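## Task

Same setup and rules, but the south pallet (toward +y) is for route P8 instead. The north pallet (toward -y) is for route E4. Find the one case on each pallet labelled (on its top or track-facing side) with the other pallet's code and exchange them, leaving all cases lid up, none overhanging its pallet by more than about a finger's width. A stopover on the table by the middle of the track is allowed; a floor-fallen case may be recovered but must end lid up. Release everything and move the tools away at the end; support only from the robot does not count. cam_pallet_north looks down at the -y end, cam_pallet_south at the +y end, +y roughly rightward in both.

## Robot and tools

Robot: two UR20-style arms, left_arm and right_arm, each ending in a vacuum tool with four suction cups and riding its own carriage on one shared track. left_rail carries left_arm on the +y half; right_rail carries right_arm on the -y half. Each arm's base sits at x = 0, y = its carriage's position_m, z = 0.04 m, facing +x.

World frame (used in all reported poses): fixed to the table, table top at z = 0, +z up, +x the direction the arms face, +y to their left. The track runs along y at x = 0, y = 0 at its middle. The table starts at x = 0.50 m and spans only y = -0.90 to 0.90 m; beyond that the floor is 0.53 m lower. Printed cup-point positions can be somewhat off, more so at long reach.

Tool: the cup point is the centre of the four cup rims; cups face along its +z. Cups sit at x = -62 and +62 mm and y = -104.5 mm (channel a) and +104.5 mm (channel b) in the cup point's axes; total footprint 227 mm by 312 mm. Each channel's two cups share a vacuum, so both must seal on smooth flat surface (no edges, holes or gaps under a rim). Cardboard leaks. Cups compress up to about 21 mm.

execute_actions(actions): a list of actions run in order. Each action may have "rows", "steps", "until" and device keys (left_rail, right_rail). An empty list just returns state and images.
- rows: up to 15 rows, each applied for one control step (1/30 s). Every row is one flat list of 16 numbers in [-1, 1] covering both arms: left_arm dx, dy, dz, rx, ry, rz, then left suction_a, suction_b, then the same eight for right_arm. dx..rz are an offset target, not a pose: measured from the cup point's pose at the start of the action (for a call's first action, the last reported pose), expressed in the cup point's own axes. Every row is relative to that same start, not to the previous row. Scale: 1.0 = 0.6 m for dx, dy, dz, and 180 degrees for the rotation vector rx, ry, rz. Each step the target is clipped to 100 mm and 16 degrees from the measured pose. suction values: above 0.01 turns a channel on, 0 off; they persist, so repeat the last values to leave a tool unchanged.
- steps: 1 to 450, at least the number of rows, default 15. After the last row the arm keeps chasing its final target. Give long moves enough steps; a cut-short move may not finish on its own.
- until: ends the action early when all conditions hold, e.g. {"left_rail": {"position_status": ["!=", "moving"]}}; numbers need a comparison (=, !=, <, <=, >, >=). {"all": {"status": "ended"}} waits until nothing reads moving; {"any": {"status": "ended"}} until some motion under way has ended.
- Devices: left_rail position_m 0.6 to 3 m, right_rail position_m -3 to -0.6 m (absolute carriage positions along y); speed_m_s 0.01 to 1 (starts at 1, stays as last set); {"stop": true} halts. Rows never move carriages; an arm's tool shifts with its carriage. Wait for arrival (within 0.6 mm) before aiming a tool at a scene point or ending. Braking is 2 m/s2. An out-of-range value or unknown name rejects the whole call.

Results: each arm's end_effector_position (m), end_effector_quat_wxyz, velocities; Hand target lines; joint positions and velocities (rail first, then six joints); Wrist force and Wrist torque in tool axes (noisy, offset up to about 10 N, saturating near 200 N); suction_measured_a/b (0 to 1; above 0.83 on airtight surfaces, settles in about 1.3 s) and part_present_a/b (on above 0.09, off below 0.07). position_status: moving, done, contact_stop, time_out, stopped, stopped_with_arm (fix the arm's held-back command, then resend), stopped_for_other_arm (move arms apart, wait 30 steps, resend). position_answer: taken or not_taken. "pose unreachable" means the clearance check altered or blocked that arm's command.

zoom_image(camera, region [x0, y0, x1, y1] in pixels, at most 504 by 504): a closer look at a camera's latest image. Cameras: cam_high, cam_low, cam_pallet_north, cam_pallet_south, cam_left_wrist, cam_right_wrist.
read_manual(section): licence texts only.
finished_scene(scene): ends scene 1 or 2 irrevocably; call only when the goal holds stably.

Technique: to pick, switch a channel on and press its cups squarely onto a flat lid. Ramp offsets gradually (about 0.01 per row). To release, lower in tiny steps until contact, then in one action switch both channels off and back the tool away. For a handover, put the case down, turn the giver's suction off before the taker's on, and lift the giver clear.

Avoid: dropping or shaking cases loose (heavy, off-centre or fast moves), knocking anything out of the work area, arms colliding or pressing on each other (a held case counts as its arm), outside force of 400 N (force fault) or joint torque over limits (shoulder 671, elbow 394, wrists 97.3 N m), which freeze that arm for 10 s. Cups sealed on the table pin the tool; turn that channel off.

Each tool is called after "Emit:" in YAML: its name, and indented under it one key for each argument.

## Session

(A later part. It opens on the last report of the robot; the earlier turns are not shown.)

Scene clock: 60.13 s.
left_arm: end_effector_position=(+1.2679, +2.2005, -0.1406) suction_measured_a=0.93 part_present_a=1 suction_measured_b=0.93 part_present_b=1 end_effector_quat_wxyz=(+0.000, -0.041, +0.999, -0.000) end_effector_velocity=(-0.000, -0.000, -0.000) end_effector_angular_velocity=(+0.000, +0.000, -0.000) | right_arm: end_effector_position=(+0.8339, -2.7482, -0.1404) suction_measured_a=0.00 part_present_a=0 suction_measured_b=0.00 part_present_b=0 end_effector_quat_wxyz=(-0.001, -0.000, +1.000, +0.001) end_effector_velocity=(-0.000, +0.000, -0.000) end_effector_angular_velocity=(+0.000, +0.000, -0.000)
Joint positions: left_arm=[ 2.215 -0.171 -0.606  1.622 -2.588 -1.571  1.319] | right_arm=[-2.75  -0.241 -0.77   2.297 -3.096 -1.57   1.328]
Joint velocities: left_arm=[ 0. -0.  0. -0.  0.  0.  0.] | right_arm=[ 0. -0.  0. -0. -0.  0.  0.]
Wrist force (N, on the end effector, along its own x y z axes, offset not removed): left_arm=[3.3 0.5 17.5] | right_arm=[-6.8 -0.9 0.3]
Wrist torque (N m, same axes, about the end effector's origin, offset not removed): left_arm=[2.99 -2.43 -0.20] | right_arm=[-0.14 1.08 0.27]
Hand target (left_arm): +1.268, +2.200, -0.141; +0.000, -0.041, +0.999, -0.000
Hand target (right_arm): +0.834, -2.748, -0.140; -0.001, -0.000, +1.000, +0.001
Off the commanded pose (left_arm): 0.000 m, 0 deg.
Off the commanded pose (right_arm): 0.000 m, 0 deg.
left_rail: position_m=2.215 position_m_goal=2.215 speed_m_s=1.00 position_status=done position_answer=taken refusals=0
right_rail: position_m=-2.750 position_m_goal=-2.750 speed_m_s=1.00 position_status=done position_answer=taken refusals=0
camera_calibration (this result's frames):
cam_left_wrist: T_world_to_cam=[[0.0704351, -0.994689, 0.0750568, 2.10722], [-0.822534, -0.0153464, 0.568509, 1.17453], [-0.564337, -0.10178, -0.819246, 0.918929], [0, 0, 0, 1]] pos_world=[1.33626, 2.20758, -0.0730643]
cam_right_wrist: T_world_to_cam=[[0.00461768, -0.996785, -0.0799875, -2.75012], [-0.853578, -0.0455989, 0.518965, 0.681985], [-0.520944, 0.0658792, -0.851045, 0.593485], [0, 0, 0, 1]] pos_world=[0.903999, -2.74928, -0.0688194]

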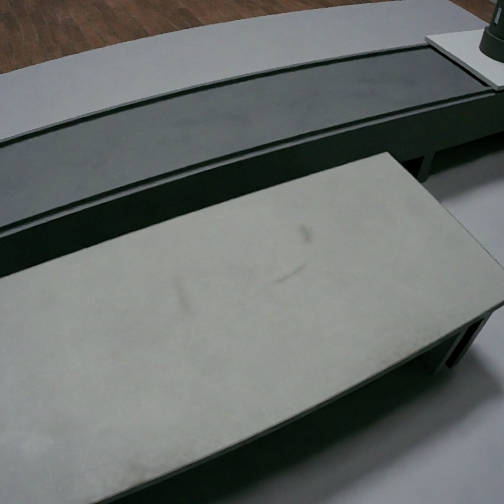

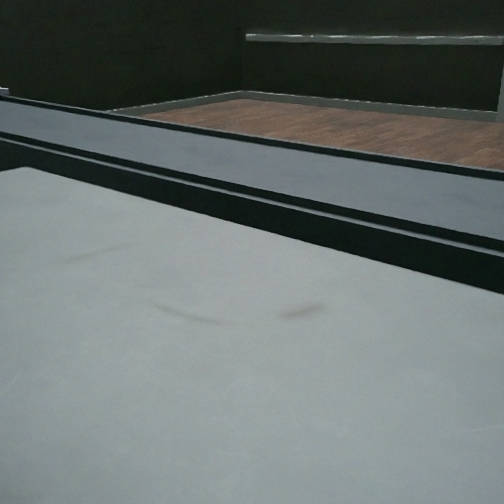

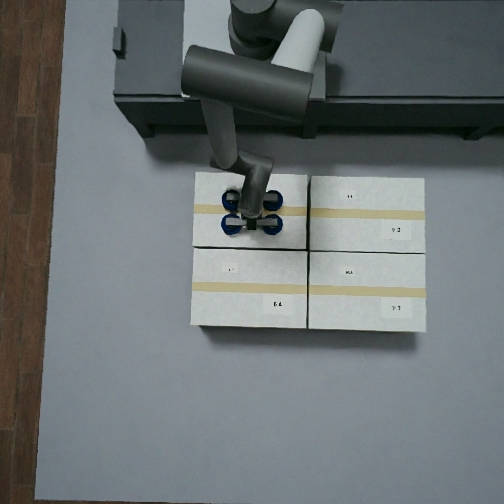

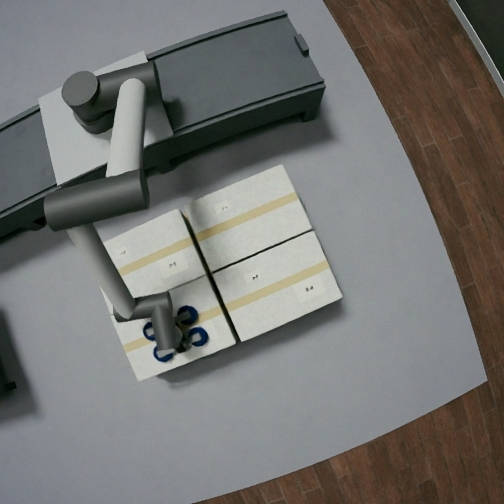

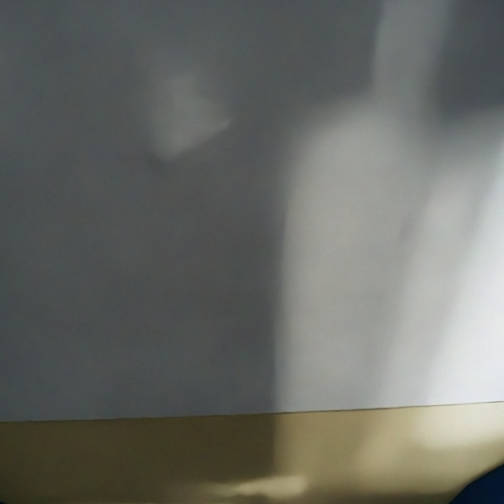

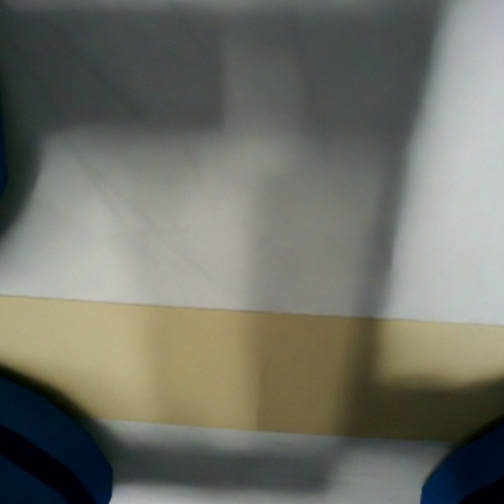

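Emit:
execute_actions:
  actions:
    - {"rows":[[0,0,0,0,0,0,1,1,0,0,0.02,0,0,0,1,1],[0,0,0,0,0,0,1,1,0,0,0.04,0,0,0,1,1]],"steps":40}

Scene clock: 63.93 s.
left_arm: end_effector_position=(+1.2680, +2.2005, -0.1406) suction_measured_a=0.93 part_present_a=1 suction_measured_b=0.93 part_present_b=1 end_effector_quat_wxyz=(+0.000, -0.041, +0.999, -0.000) end_effector_velocity=(+0.000, -0.000, +0.000) end_effector_angular_velocity=(-0.000, -0.000, +0.000) | right_arm: end_effector_position=(+0.8339, -2.7482, -0.1644) suction_measured_a=0.83 part_present_a=1 suction_measured_b=0.83 part_present_b=1 end_effector_quat_wxyz=(-0.001, -0.000, +1.000, +0.001) end_effector_velocity=(-0.000, -0.000, -0.000) end_effector_angular_velocity=(-0.000, +0.000, -0.000)
Joint positions: left_arm=[ 2.215 -0.171 -0.606  1.622 -2.588 -1.571  1.319] | right_arm=[-2.75  -0.241 -0.733  2.29  -3.126 -1.57   1.328]
Joint velocities: left_arm=[ 0.  0. -0.  0. -0.  0.  0.] | right_arm=[ 0. -0.  0. -0. -0. -0.  0.]
Wrist force (N, on the end effector, along its own x y z axes, offset not removed): left_arm=[2.2 1.8 19.6] | right_arm=[2.4 -2.0 28.3]
Wrist torque (N m, same axes, about the end effector's origin, offset not removed): left_arm=[3.19 -2.43 -0.18] | right_arm=[-6.58 -1.14 0.15]
Hand target (left_arm): +1.268, +2.200, -0.141; +0.000, -0.041, +0.999, -0.000
Hand target (right_arm): +0.834, -2.748, -0.164; -0.001, -0.000, +1.000, +0.001
Off the commanded pose (left_arm): 0.000 m, 0 deg.
Off the commanded pose (right_arm): 0.000 m, 0 deg.
left_rail: position_m=2.215 position_m_goal=2.215 speed_m_s=1.00 position_status=done position_answer=taken refusals=0
right_rail: position_m=-2.750 position_m_goal=-2.750 speed_m_s=1.00 position_status=done position_answer=taken refusals=0
camera_calibration (this result's frames):
cam_left_wrist: T_world_to_cam=[[0.0703868, -0.994693, 0.0750454, 2.10723], [-0.822544, -0.0153145, 0.568496, 1.17448], [-0.564329, -0.101743, -0.819256, 0.91884], [0, 0, 0, 1]] pos_world=[1.33627, 2.20752, -0.0730594]
cam_right_wrist: T_world_to_cam=[[0.00468694, -0.996784, -0.0799925, -2.75208], [-0.853577, -0.0456606, 0.518962, 0.694242], [-0.520946, 0.0658474, -0.851046, 0.572965], [0, 0, 0, 1]] pos_world=[0.903972, -2.74926, -0.0928126]

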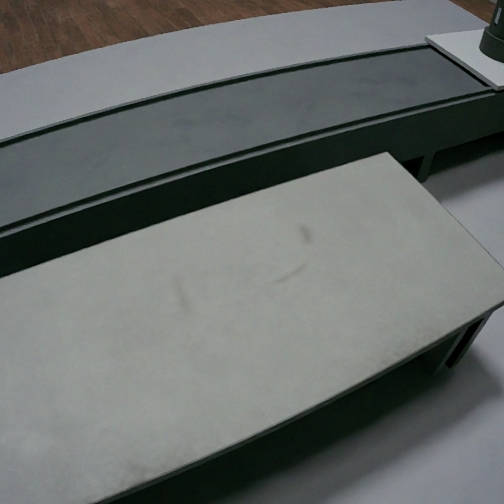

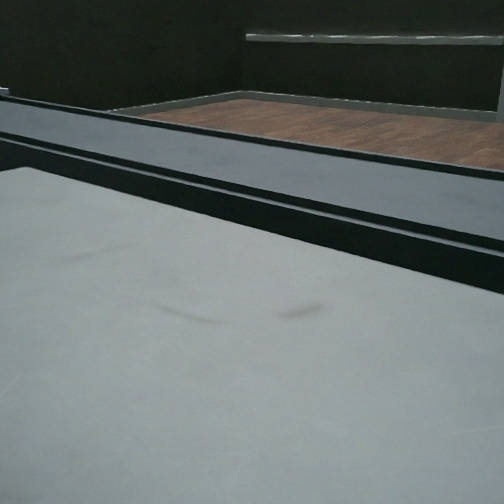

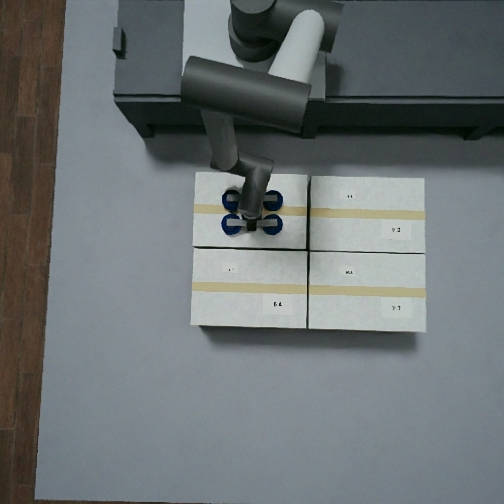

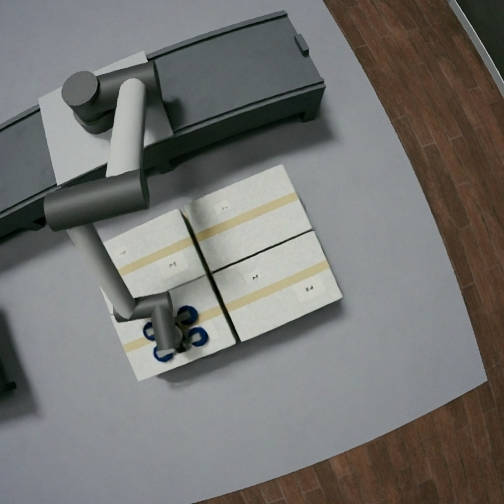

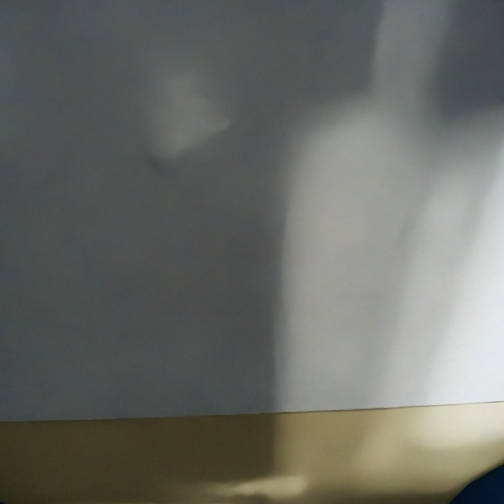

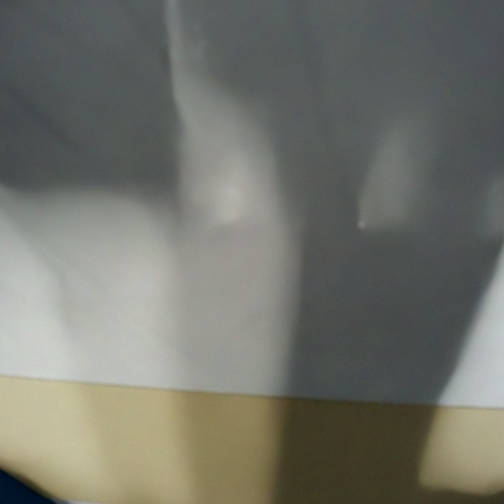

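Emit:
execute_actions:
  actions:
    - {"rows":[[0,0,-0.03,0,0,0,1,1,0,0,-0.03,0,0,0,1,1],[0,0,-0.08,0,0,0,1,1,0,0,-0.08,0,0,0,1,1],[0,0,-0.15,0,0,0,1,1,0,0,-0.15,0,0,0,1,1],[0,0,-0.3,0,0,0,1,1,0,0,-0.3,0,0,0,1,1],[0,0,-0.5,0,0,0,1,1,0,0,-0.5,0,0,0,1,1],[0,0,-0.75,0,0,0,1,1,0,0,-0.75,0,0,0,1,1],[0,0,-1,0,0,0.026,1,1,0,0,-1,0,0,0,1,1]],"steps":70}
    - {"left_rail":{"position_m":0.6,"speed_m_s":0.8},"right_rail":{"position_m":-0.6,"speed_m_s":0.8},"rows":[[0.2,0,0,0,0,0,1,1,0,0,0,0,0,0,1,1],[0.45,0,0,0,0,0,1,1,0,0,0,0,0,0,1,1],[0.72,0,0,0,0,0,1,1,0,0,0,0,0,0,1,1]],"steps":200,"until":{"all":{"status":"ended"}}}
    - {"steps":15}
    - {"rows":[[0,-0.25,0,0,0,0,1,1,0,0.25,0,0,0,0,1,1]],"steps":35}
    - {"rows":[[0,0,0.28,0,0,0,1,1,0,0,0.27,0,0,0,1,1]],"steps":40}

Scene clock: 84.30 s.
left_arm: end_effector_position=(+0.8351, +0.4359, +0.2910) suction_measured_a=0.93 part_present_a=1 suction_measured_b=0.93 part_present_b=1 end_effector_quat_wxyz=(+0.000, +0.000, +1.000, -0.000) end_effector_velocity=(+0.000, +0.000, -0.000) end_effector_angular_velocity=(+0.000, +0.000, +0.000) | right_arm: end_effector_position=(+0.8341, -0.4486, +0.2735) suction_measured_a=0.83 part_present_a=1 suction_measured_b=0.83 part_present_b=1 end_effector_quat_wxyz=(-0.001, -0.000, +1.000, +0.000) end_effector_velocity=(+0.000, +0.000, -0.000) end_effector_angular_velocity=(+0.000, +0.000, +0.000)
Joint positions: left_arm=[ 0.6   -0.432 -1.362  2.197 -2.407 -1.571  1.139] | right_arm=[-0.6   -0.06  -1.346  2.211 -2.433 -1.57   1.51 ]
Joint velocities: left_arm=[ 0.  0.  0.  0. -0.  0.  0.] | right_arm=[ 0.  0.  0.  0. -0.  0.  0.]
Wrist force (N, on the end effector, along its own x y z axes, offset not removed): left_arm=[6.6 3.0 17.9] | right_arm=[-3.9 -3.8 23.9]
Wrist torque (N m, same axes, about the end effector's origin, offset not removed): left_arm=[3.33 -3.17 -0.25] | right_arm=[-6.93 -0.21 0.33]
Hand target (left_arm): +0.835, +0.436, +0.291; +0.000, +0.000, +1.000, -0.000
Hand target (right_arm): +0.834, -0.448, +0.273; -0.001, -0.000, +1.000, +0.000
Off the commanded pose (left_arm): 0.000 m, 0 deg.
Off the commanded pose (right_arm): 0.000 m, 0 deg.
left_rail: position_m=0.600 position_m_goal=0.600 speed_m_s=0.80 position_status=done position_answer=taken refusals=0
right_rail: position_m=-0.600 position_m_goal=-0.600 speed_m_s=0.80 position_status=done position_answer=taken refusals=0
camera_calibration (this result's frames):
cam_left_wrist: T_world_to_cam=[[-0.010967, -0.997112, 0.0751432, 0.419014], [-0.820988, 0.0518787, 0.568584, 0.515451], [-0.57084, -0.055456, -0.819186, 0.833907], [0, 0, 0, 1]] pos_world=[0.903803, 0.437308, 0.358562]
cam_right_wrist: T_world_to_cam=[[0.00466054, -0.996825, -0.0794907, -0.424983], [-0.853436, -0.0453946, 0.519217, 0.572098], [-0.521177, 0.0654204, -0.850937, 0.794258], [0, 0, 0, 1]] pos_world=[0.904179, -0.449624, 0.345039]

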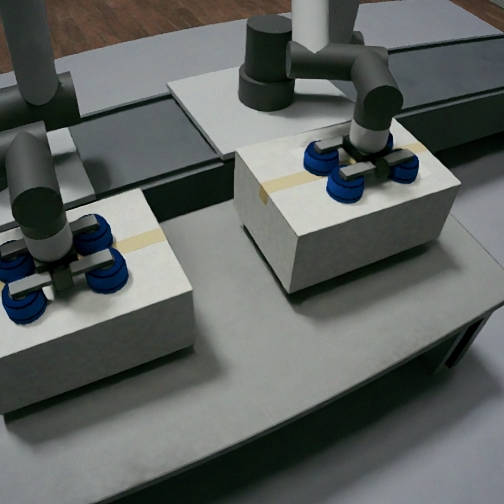

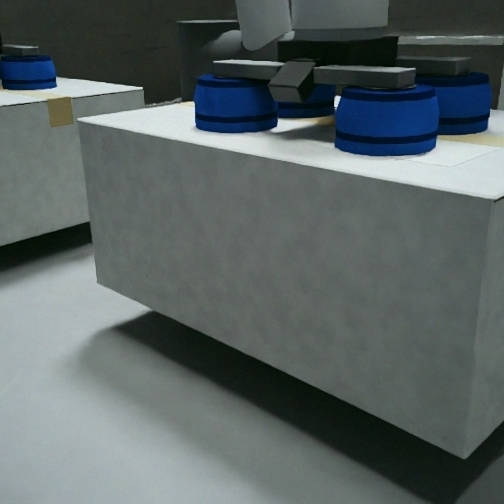

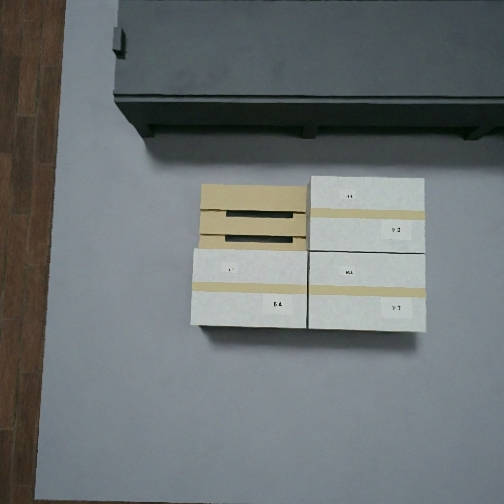

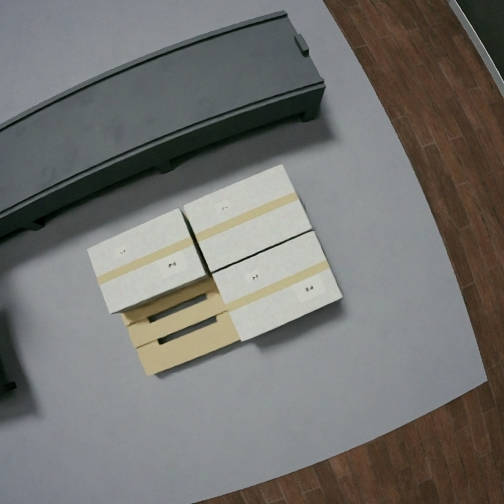

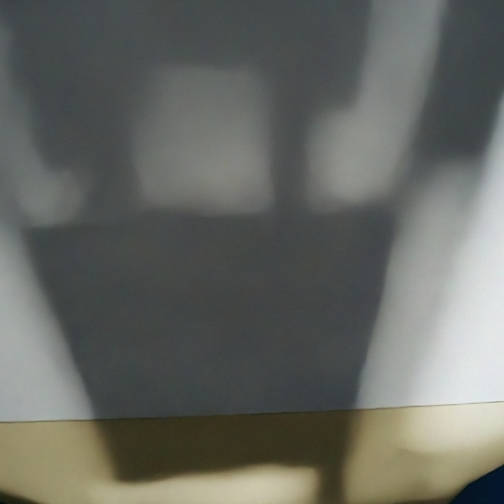

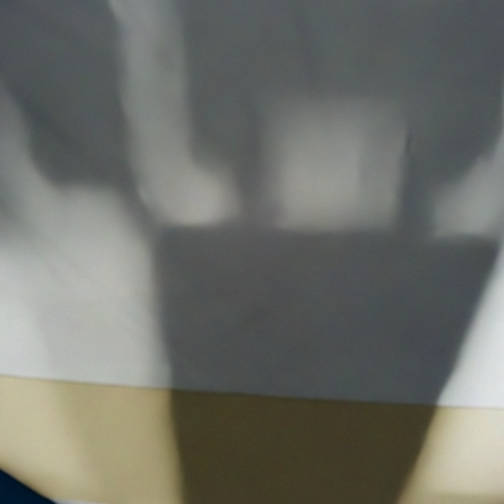

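Emit:
execute_actions:
  actions:
    - {"rows":[[0,0,0.055,0,0,0,1,1,0,0,0.035,0,0,0,1,1]],"steps":25}

Scene clock: 88.97 s.
left_arm: end_effector_position=(+0.8352, +0.4358, +0.2581) suction_measured_a=0.93 part_present_a=1 suction_measured_b=0.93 part_present_b=1 end_effector_quat_wxyz=(+0.000, +0.000, +1.000, -0.000) end_effector_velocity=(+0.000, -0.000, -0.001) end_effector_angular_velocity=(-0.000, +0.000, -0.000) | right_arm: end_effector_position=(+0.8341, -0.4485, +0.2525) suction_measured_a=0.83 part_present_a=1 suction_measured_b=0.83 part_present_b=1 end_effector_quat_wxyz=(-0.001, -0.000, +1.000, +0.000) end_effector_velocity=(-0.000, +0.000, -0.000) end_effector_angular_velocity=(+0.000, +0.000, +0.000)
Joint positions: left_arm=[ 0.6   -0.432 -1.326  2.216 -2.462 -1.571  1.139] | right_arm=[-0.6   -0.06  -1.323  2.222 -2.468 -1.57   1.51 ]
Joint velocities: left_arm=[ 0.     0.     0.001  0.    -0.001 -0.     0.   ] | right_arm=[ 0.    -0.     0.     0.    -0.001  0.    -0.   ]
Wrist force (N, on the end effector, along its own x y z axes, offset not removed): left_arm=[3.8 0.8 23.1] | right_arm=[0.4 1.9 24.7]
Wrist torque (N m, same axes, about the end effector's origin, offset not removed): left_arm=[3.14 -2.73 -0.10] | right_arm=[-6.25 -1.02 0.14]
Hand target (left_arm): +0.835, +0.436, +0.258; +0.000, +0.000, +1.000, -0.000
Hand target (right_arm): +0.834, -0.448, +0.252; -0.001, -0.000, +1.000, +0.000
Off the commanded pose (left_arm): 0.000 m, 0 deg.
Off the commanded pose (right_arm): 0.000 m, 0 deg.
left_rail: position_m=0.600 position_m_goal=0.600 speed_m_s=0.80 position_status=done position_answer=taken refusals=0
right_rail: position_m=-0.600 position_m_goal=-0.600 speed_m_s=0.80 position_status=done position_answer=taken refusals=0
camera_calibration (this result's frames):
cam_left_wrist: T_world_to_cam=[[-0.0109576, -0.997113, 0.0751365, 0.421469], [-0.820995, 0.0518666, 0.568574, 0.534263], [-0.57083, -0.0554565, -0.819193, 0.806934], [0, 0, 0, 1]] pos_world=[0.903868, 0.437292, 0.325599]
cam_right_wrist: T_world_to_cam=[[0.00466279, -0.996821, -0.0795413, -0.426609], [-0.853442, -0.0454221, 0.519205, 0.582949], [-0.521167, 0.0654629, -0.85094, 0.776426], [0, 0, 0, 1]] pos_world=[0.90415, -0.449601, 0.324089]

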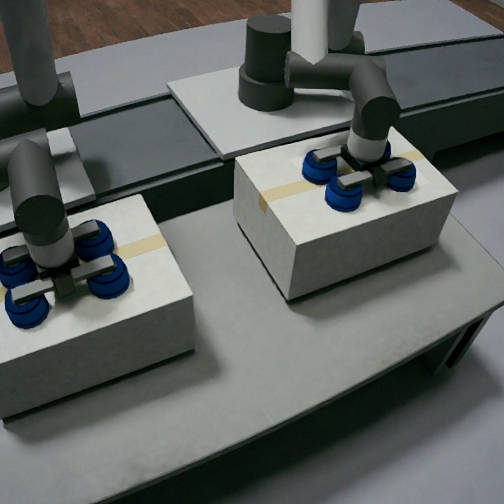

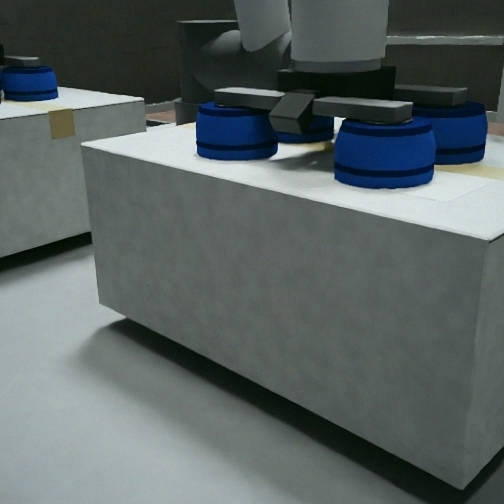

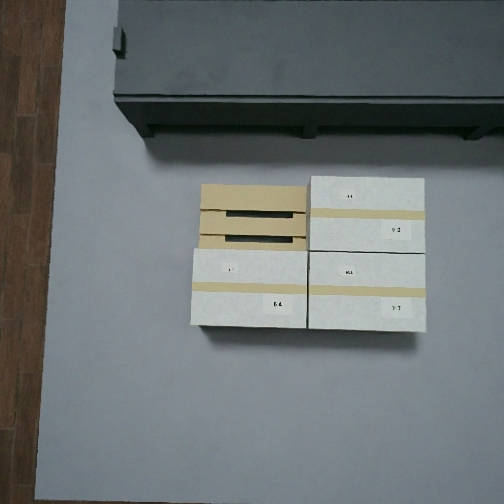

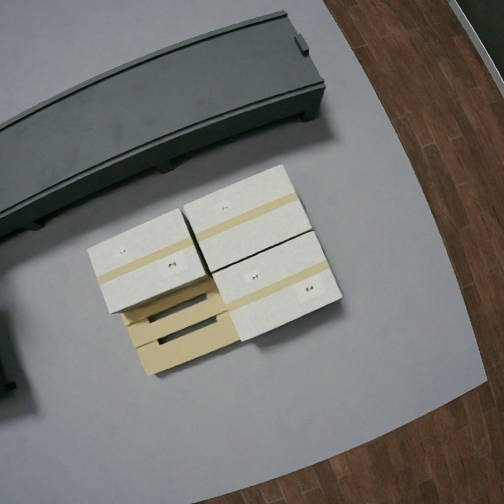

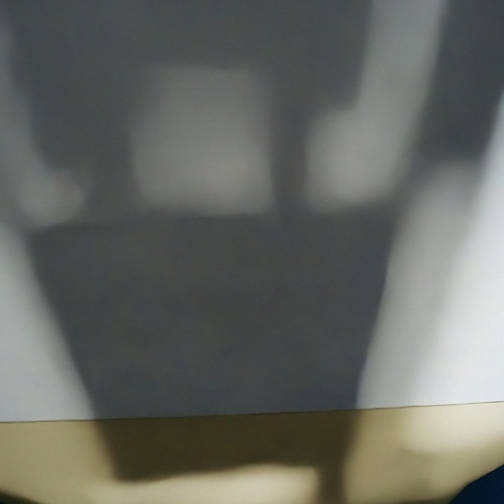

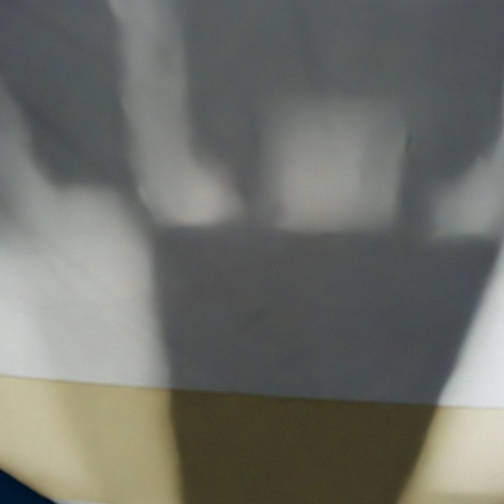

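Emit:
execute_actions:
  actions:
    - {"rows":[[0,0,0.015,0,0,0,1,1,0,0,0.012,0,0,0,1,1],[0,0,0.032,0,0,0,1,1,0,0,0.025,0,0,0,1,1]],"steps":22}
    - {"rows":[[0,0,-0.3,0,0,0,0,0,0,0,-0.3,0,0,0,0,0]],"steps":30}
    - {"right_rail":{"position_m":-1.8,"speed_m_s":1},"steps":100,"until":{"all":{"status":"ended"}}}
    - {"steps":30}
    - {"rows":[[0,-1,-0.2,0,0,0,0,0,0,0,0,0,0,0,0,0]],"steps":60}
    - {"rows":[[0,-0.474,0,0,0,0,0,0,0,0,0,0,0,0,0,0]],"steps":35}

Scene clock: 103.00 s.
left_arm: end_effector_position=(+0.8337, -0.4476, +0.5399) suction_measured_a=0.00 part_present_a=0 suction_measured_b=0.00 part_present_b=0 end_effector_quat_wxyz=(+0.000, +0.000, +1.000, -0.000) end_effector_velocity=(+0.001, -0.003, +0.000) end_effector_angular_velocity=(+0.001, +0.000, -0.000) | right_arm: end_effector_position=(+0.8343, -1.6484, +0.4176) suction_measured_a=0.00 part_present_a=0 suction_measured_b=0.00 part_present_b=0 end_effector_quat_wxyz=(-0.001, -0.000, +1.000, +0.000) end_effector_velocity=(+0.000, -0.000, +0.000) end_effector_angular_velocity=(+0.000, -0.000, +0.000)
Joint positions: left_arm=[ 0.6   -1.049 -1.011  1.259 -1.82  -1.571  0.522] | right_arm=[-1.8   -0.06  -1.483  2.112 -2.197 -1.57   1.51 ]
Joint velocities: left_arm=[ 0.    -0.001  0.003 -0.006  0.003 -0.    -0.001] | right_arm=[ 0. -0. -0. -0.  0.  0. -0.]
Wrist force (N, on the end effector, along its own x y z axes, offset not removed): left_arm=[4.2 2.8 -1.1] | right_arm=[-3.2 -0.7 -3.0]
Wrist torque (N m, same axes, about the end effector's origin, offset not removed): left_arm=[-0.09 -0.14 -0.12] | right_arm=[-0.09 0.60 0.21]
Hand target (left_arm): +0.834, -0.448, +0.540; +0.000, +0.000, +1.000, -0.000
Hand target (right_arm): +0.834, -1.648, +0.418; -0.001, -0.000, +1.000, +0.000
Off the commanded pose (left_arm): 0.001 m, 0 deg.
Off the commanded pose (right_arm): 0.000 m, 0 deg.
left_rail: position_m=0.600 position_m_goal=0.600 speed_m_s=0.80 position_status=done position_answer=taken refusals=0
right_rail: position_m=-1.800 position_m_goal=-1.800 speed_m_s=1.00 position_status=done position_answer=taken refusals=0
camera_calibration (this result's frames):
cam_left_wrist: T_world_to_cam=[[-0.0108959, -0.997087, 0.0754878, -0.480835], [-0.820787, 0.0520367, 0.568859, 0.418383], [-0.57113, -0.0557611, -0.818963, 0.987941], [0, 0, 0, 1]] pos_world=[0.902408, -0.446117, 0.607384]
cam_right_wrist: T_world_to_cam=[[0.00466561, -0.996825, -0.0794923, -1.60958], [-0.853445, -0.0453985, 0.519201, 0.442997], [-0.521161, 0.06542, -0.850947, 0.99547], [0, 0, 0, 1]] pos_world=[0.904384, -1.64948, 0.489139]

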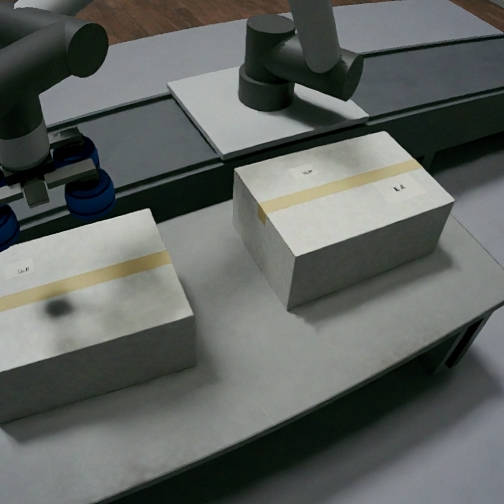

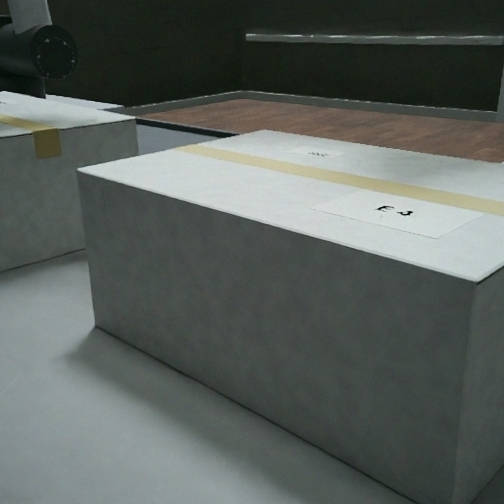

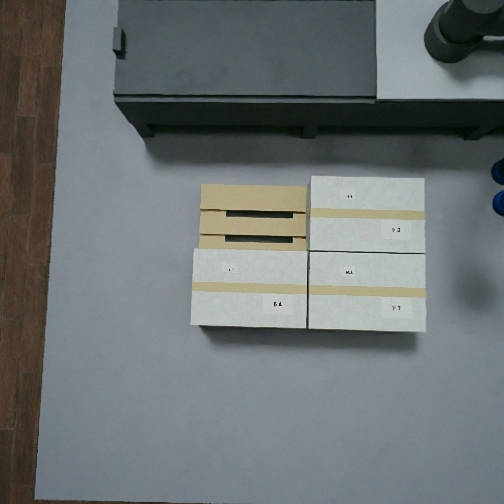

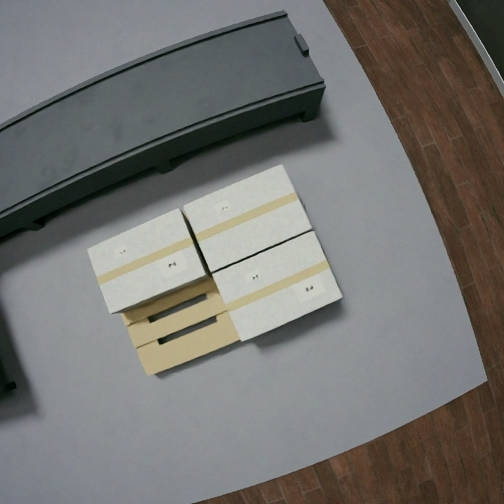

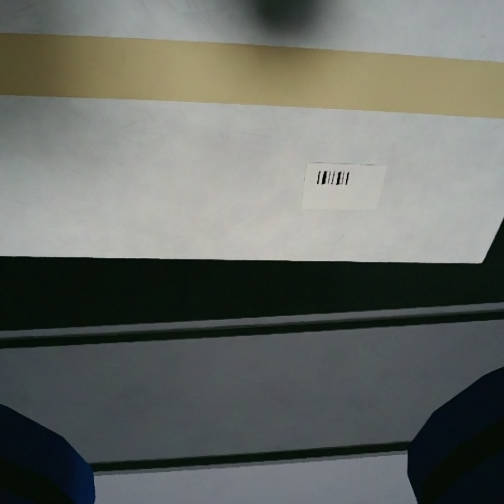

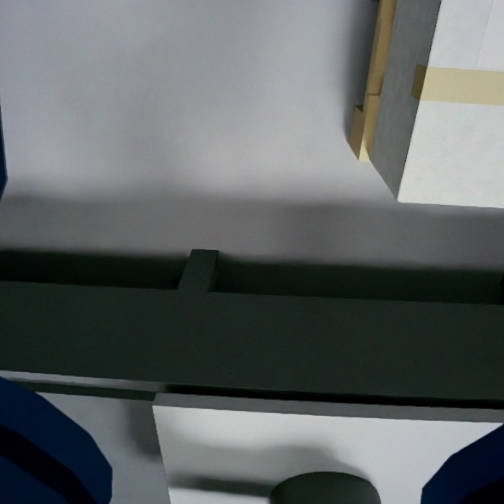

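Emit:
execute_actions:
  actions:
    - {"rows":[[0,0,0.43,0,0,0.022,0,0,0,0,0,0,0,0,0,0]],"steps":40}
    - {"rows":[[0,0,0.03,0,0,0,1,1,0,0,0,0,0,0,0,0],[0,0,0.055,0,0,0,1,1,0,0,0,0,0,0,0,0],[0,0,0.075,0,0,0,1,1,0,0,0,0,0,0,0,0]],"steps":50}
    - {"rows":[[0,0,-0.03,0,0,0,1,1,0,0,0,0,0,0,0,0],[0,0,-0.08,0,0,0,1,1,0,0,0,0,0,0,0,0],[0,0,-0.15,0,0,0,1,1,0,0,0,0,0,0,0,0],[0,0,-0.3,0,0,0,1,1,0,0,0,0,0,0,0,0],[0,0,-0.45,0,0,-0.022,1,1,0,0,0,0,0,0,0,0],[0,0,-0.65,0,0,-0.022,1,1,0,0,0,0,0,0,0,0]],"steps":55}

Scene clock: 118.20 s.
left_arm: end_effector_position=(+0.8336, -0.4475, +0.6269) suction_measured_a=0.93 part_present_a=1 suction_measured_b=0.93 part_present_b=1 end_effector_quat_wxyz=(+0.000, +0.000, +1.000, -0.000) end_effector_velocity=(-0.000, -0.000, +0.000) end_effector_angular_velocity=(-0.000, +0.000, -0.000) | right_arm: end_effector_position=(+0.8343, -1.6484, +0.4176) suction_measured_a=0.00 part_present_a=0 suction_measured_b=0.00 part_present_b=0 end_effector_quat_wxyz=(-0.001, -0.000, +1.000, +0.000) end_effector_velocity=(+0.000, +0.000, -0.000) end_effector_angular_velocity=(-0.000, +0.000, -0.000)
Joint positions: left_arm=[ 0.6   -1.049 -1.032  1.171 -1.711 -1.571  0.522] | right_arm=[-1.8   -0.06  -1.483  2.112 -2.197 -1.57   1.51 ]
Joint velocities: left_arm=[ 0. -0. -0. -0.  0. -0. -0.] | right_arm=[ 0.  0.  0. -0. -0. -0.  0.]
Wrist force (N, on the end effector, along its own x y z axes, offset not removed): left_arm=[-0.7 -0.6 28.8] | right_arm=[-4.1 -2.5 -1.9]
Wrist torque (N m, same axes, about the end effector's origin, offset not removed): left_arm=[-7.43 1.58 -0.19] | right_arm=[-0.22 0.78 0.29]
Hand target (left_arm): +0.834, -0.448, +0.627; +0.000, +0.000, +1.000, -0.001
Hand target (right_arm): +0.834, -1.648, +0.418; -0.001, -0.000, +1.000, +0.000
Off the commanded pose (left_arm): 0.001 m, 0 deg.
Off the commanded pose (right_arm): 0.000 m, 0 deg.
left_rail: position_m=0.600 position_m_goal=0.600 speed_m_s=0.80 position_status=done position_answer=taken refusals=0
right_rail: position_m=-1.800 position_m_goal=-1.800 speed_m_s=1.00 position_status=done position_answer=taken refusals=0
camera_calibration (this result's frames):
cam_left_wrist: T_world_to_cam=[[-0.0108902, -0.997086, 0.0755062, -0.487339], [-0.820775, 0.0520437, 0.568876, 0.368741], [-0.571147, -0.0557785, -0.81895, 1.05918], [0, 0, 0, 1]] pos_world=[0.902296, -0.446029, 0.694448]
cam_right_wrist: T_world_to_cam=[[0.00466604, -0.996825, -0.0794923, -1.60958], [-0.853445, -0.0453989, 0.519201, 0.442997], [-0.521161, 0.0654197, -0.850947, 0.99547], [0, 0, 0, 1]] pos_world=[0.904384, -1.64948, 0.489139]

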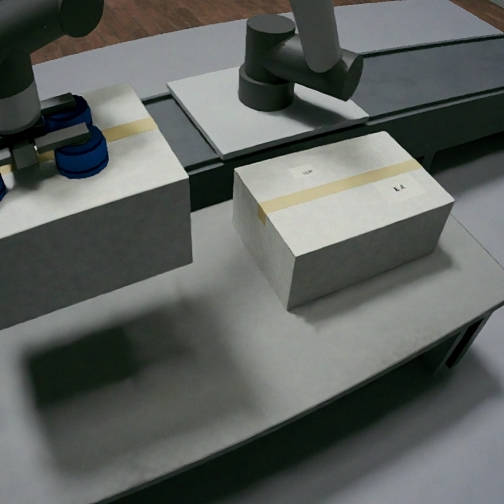

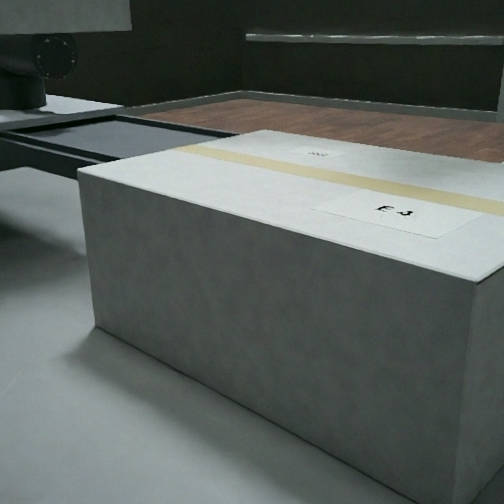

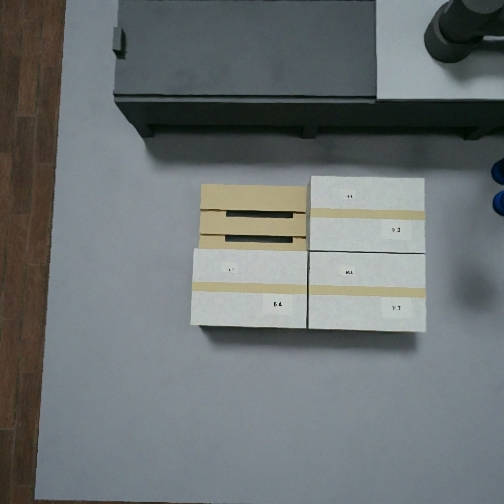

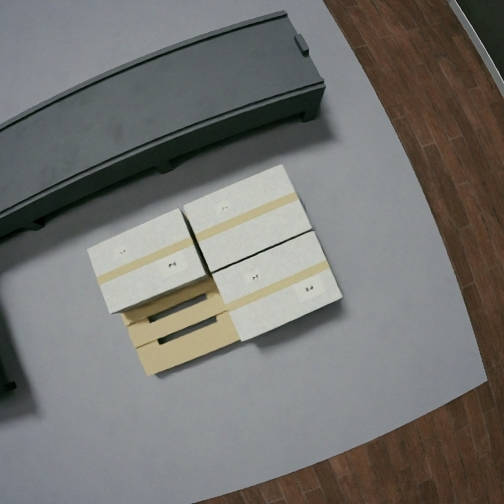

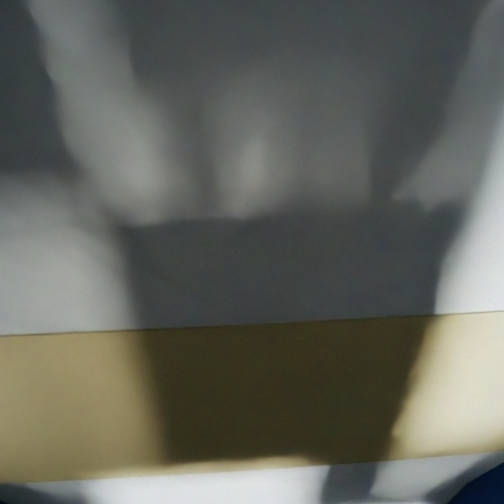

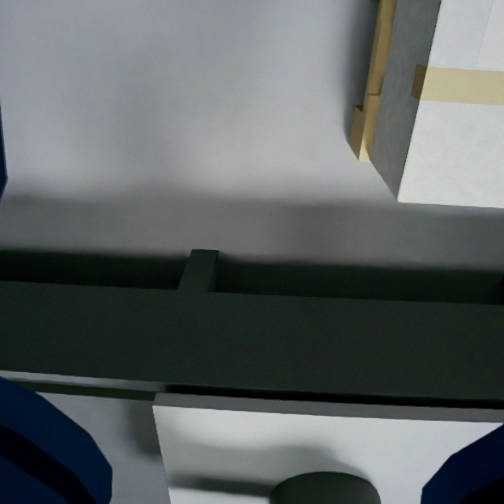

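Emit:
execute_actions:
  actions:
    - {"left_rail":{"position_m":2.215},"rows":[[0,0.15,0,0,0,0,1,1,0,0,0,0,0,0,0,0],[0,0.3,0,0,0,0,1,1,0,0,0,0,0,0,0,0],[0,0.6,0,0,0,0,1,1,0,0,0,0,0,0,0,0],[0,0.85,0,0,0,0,1,1,0,0,0,0,0,0,0,0]],"steps":60}
    - {"right_rail":{"position_m":-0.6},"rows":[[0,0.87,0,0,0,0,1,1,0,0,0,0,0,0,0,0]],"steps":200,"until":{"all":{"status":"ended"}}}
    - {"rows":[[-0.2,0,0,0,0,-0.01,1,1,0,0,0,0,0,0,0,0],[-0.45,0,0,0,0,-0.02,1,1,0,0,0,0,0,0,0,0],[-0.7,0,0,0,0,-0.028,1,1,0,0,0,0,0,0,0,0]],"steps":40}
    - {"rows":[[0,0,0.6,0,0,0,1,1,0,1,-0.15,0,0,0,0,0]],"steps":60}
    - {"rows":[[0,0,0.5,0,0,0,1,1,0,0.474,0,0,0,0,0,0]],"steps":45}

Scene clock: 135.83 s.
left_arm: end_effector_position=(+1.2545, +2.1985, -0.0337) suction_measured_a=0.93 part_present_a=1 suction_measured_b=0.93 part_present_b=1 end_effector_quat_wxyz=(+0.001, -0.044, +0.999, -0.000) end_effector_velocity=(+0.000, +0.000, -0.000) end_effector_angular_velocity=(+0.000, +0.000, +0.000) | right_arm: end_effector_position=(+0.8327, +0.4357, +0.5069) suction_measured_a=0.00 part_present_a=0 suction_measured_b=0.00 part_present_b=0 end_effector_quat_wxyz=(-0.001, -0.000, +1.000, -0.000) end_effector_velocity=(+0.000, +0.000, -0.000) end_effector_angular_velocity=(-0.000, +0.000, +0.000)
Joint positions: left_arm=[ 2.215 -0.174 -0.718  1.658 -2.513 -1.571  1.309] | right_arm=[-0.6    0.742 -1.011  1.305 -1.862 -1.57   2.311]
Joint velocities: left_arm=[ 0.  0.  0. -0. -0.  0.  0.] | right_arm=[ 0.  0.  0. -0.  0. -0.  0.]
Wrist force (N, on the end effector, along its own x y z axes, offset not removed): left_arm=[1.0 3.8 26.2] | right_arm=[2.1 0.2 1.7]
Wrist torque (N m, same axes, about the end effector's origin, offset not removed): left_arm=[-6.76 1.34 -0.18] | right_arm=[0.14 -0.01 0.33]
Hand target (left_arm): +1.255, +2.198, -0.034; +0.001, -0.044, +0.999, -0.000
Hand target (right_arm): +0.833, +0.436, +0.507; -0.001, -0.000, +1.000, -0.000
Off the commanded pose (left_arm): 0.000 m, 0 deg.
Off the commanded pose (right_arm): 0.000 m, 0 deg.
left_rail: position_m=2.215 position_m_goal=2.215 speed_m_s=0.80 position_status=done position_answer=taken refusals=0
right_rail: position_m=-0.600 position_m_goal=-0.600 speed_m_s=1.00 position_status=done position_answer=taken refusals=0
camera_calibration (this result's frames):
cam_left_wrist: T_world_to_cam=[[0.0766279, -0.994213, 0.0752875, 2.08929], [-0.822637, -0.0203764, 0.568201, 1.11382], [-0.563379, -0.105474, -0.819438, 1.00567], [0, 0, 0, 1]] pos_world=[1.32275, 2.20597, 0.0339112]
cam_right_wrist: T_world_to_cam=[[0.00471331, -0.996967, -0.0776817, 0.474132], [-0.853352, -0.0445075, 0.519432, 0.489304], [-0.521314, 0.0638415, -0.850973, 0.935086], [0, 0, 0, 1]] pos_world=[0.902788, 0.434775, 0.578404]

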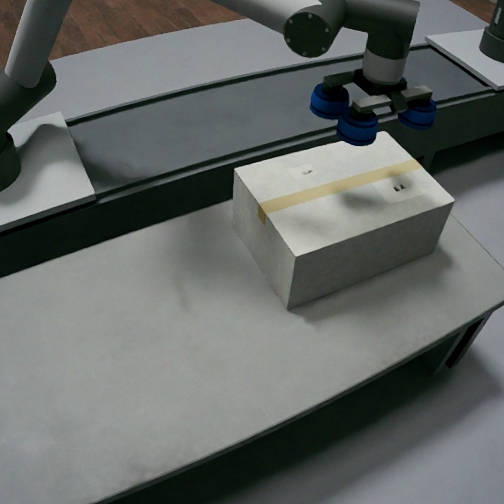

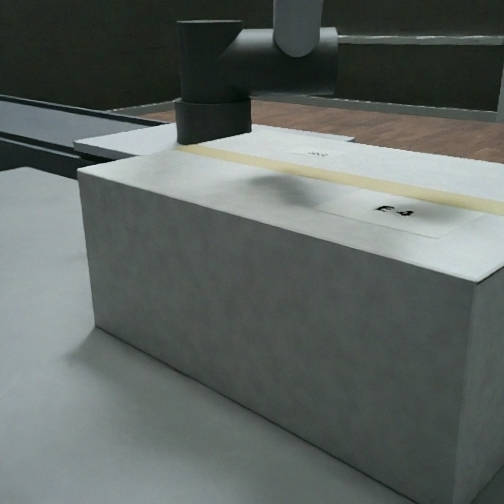

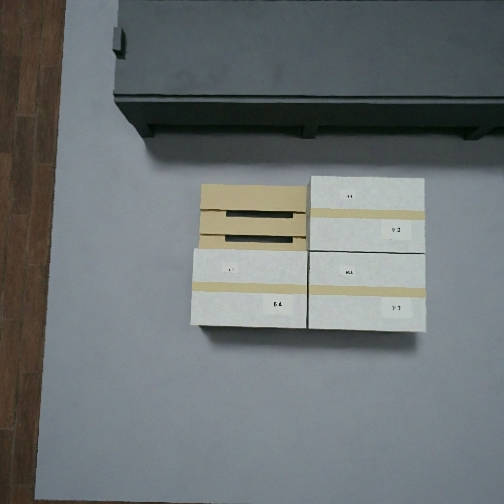

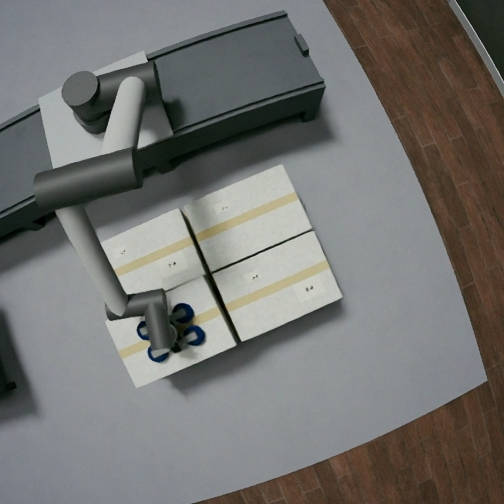

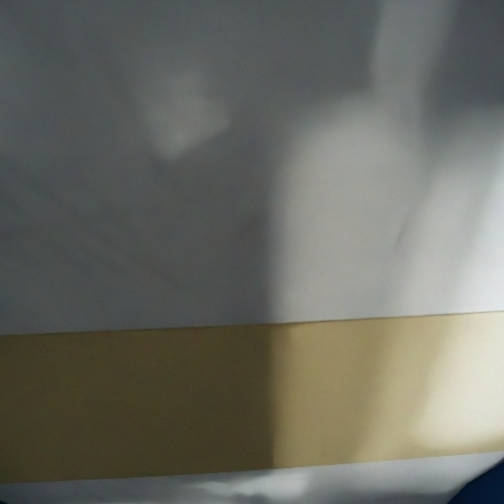

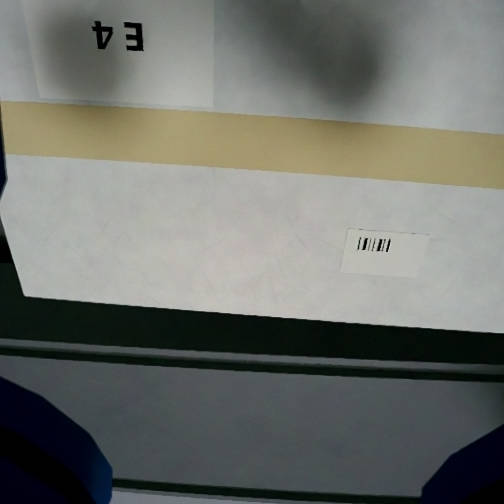

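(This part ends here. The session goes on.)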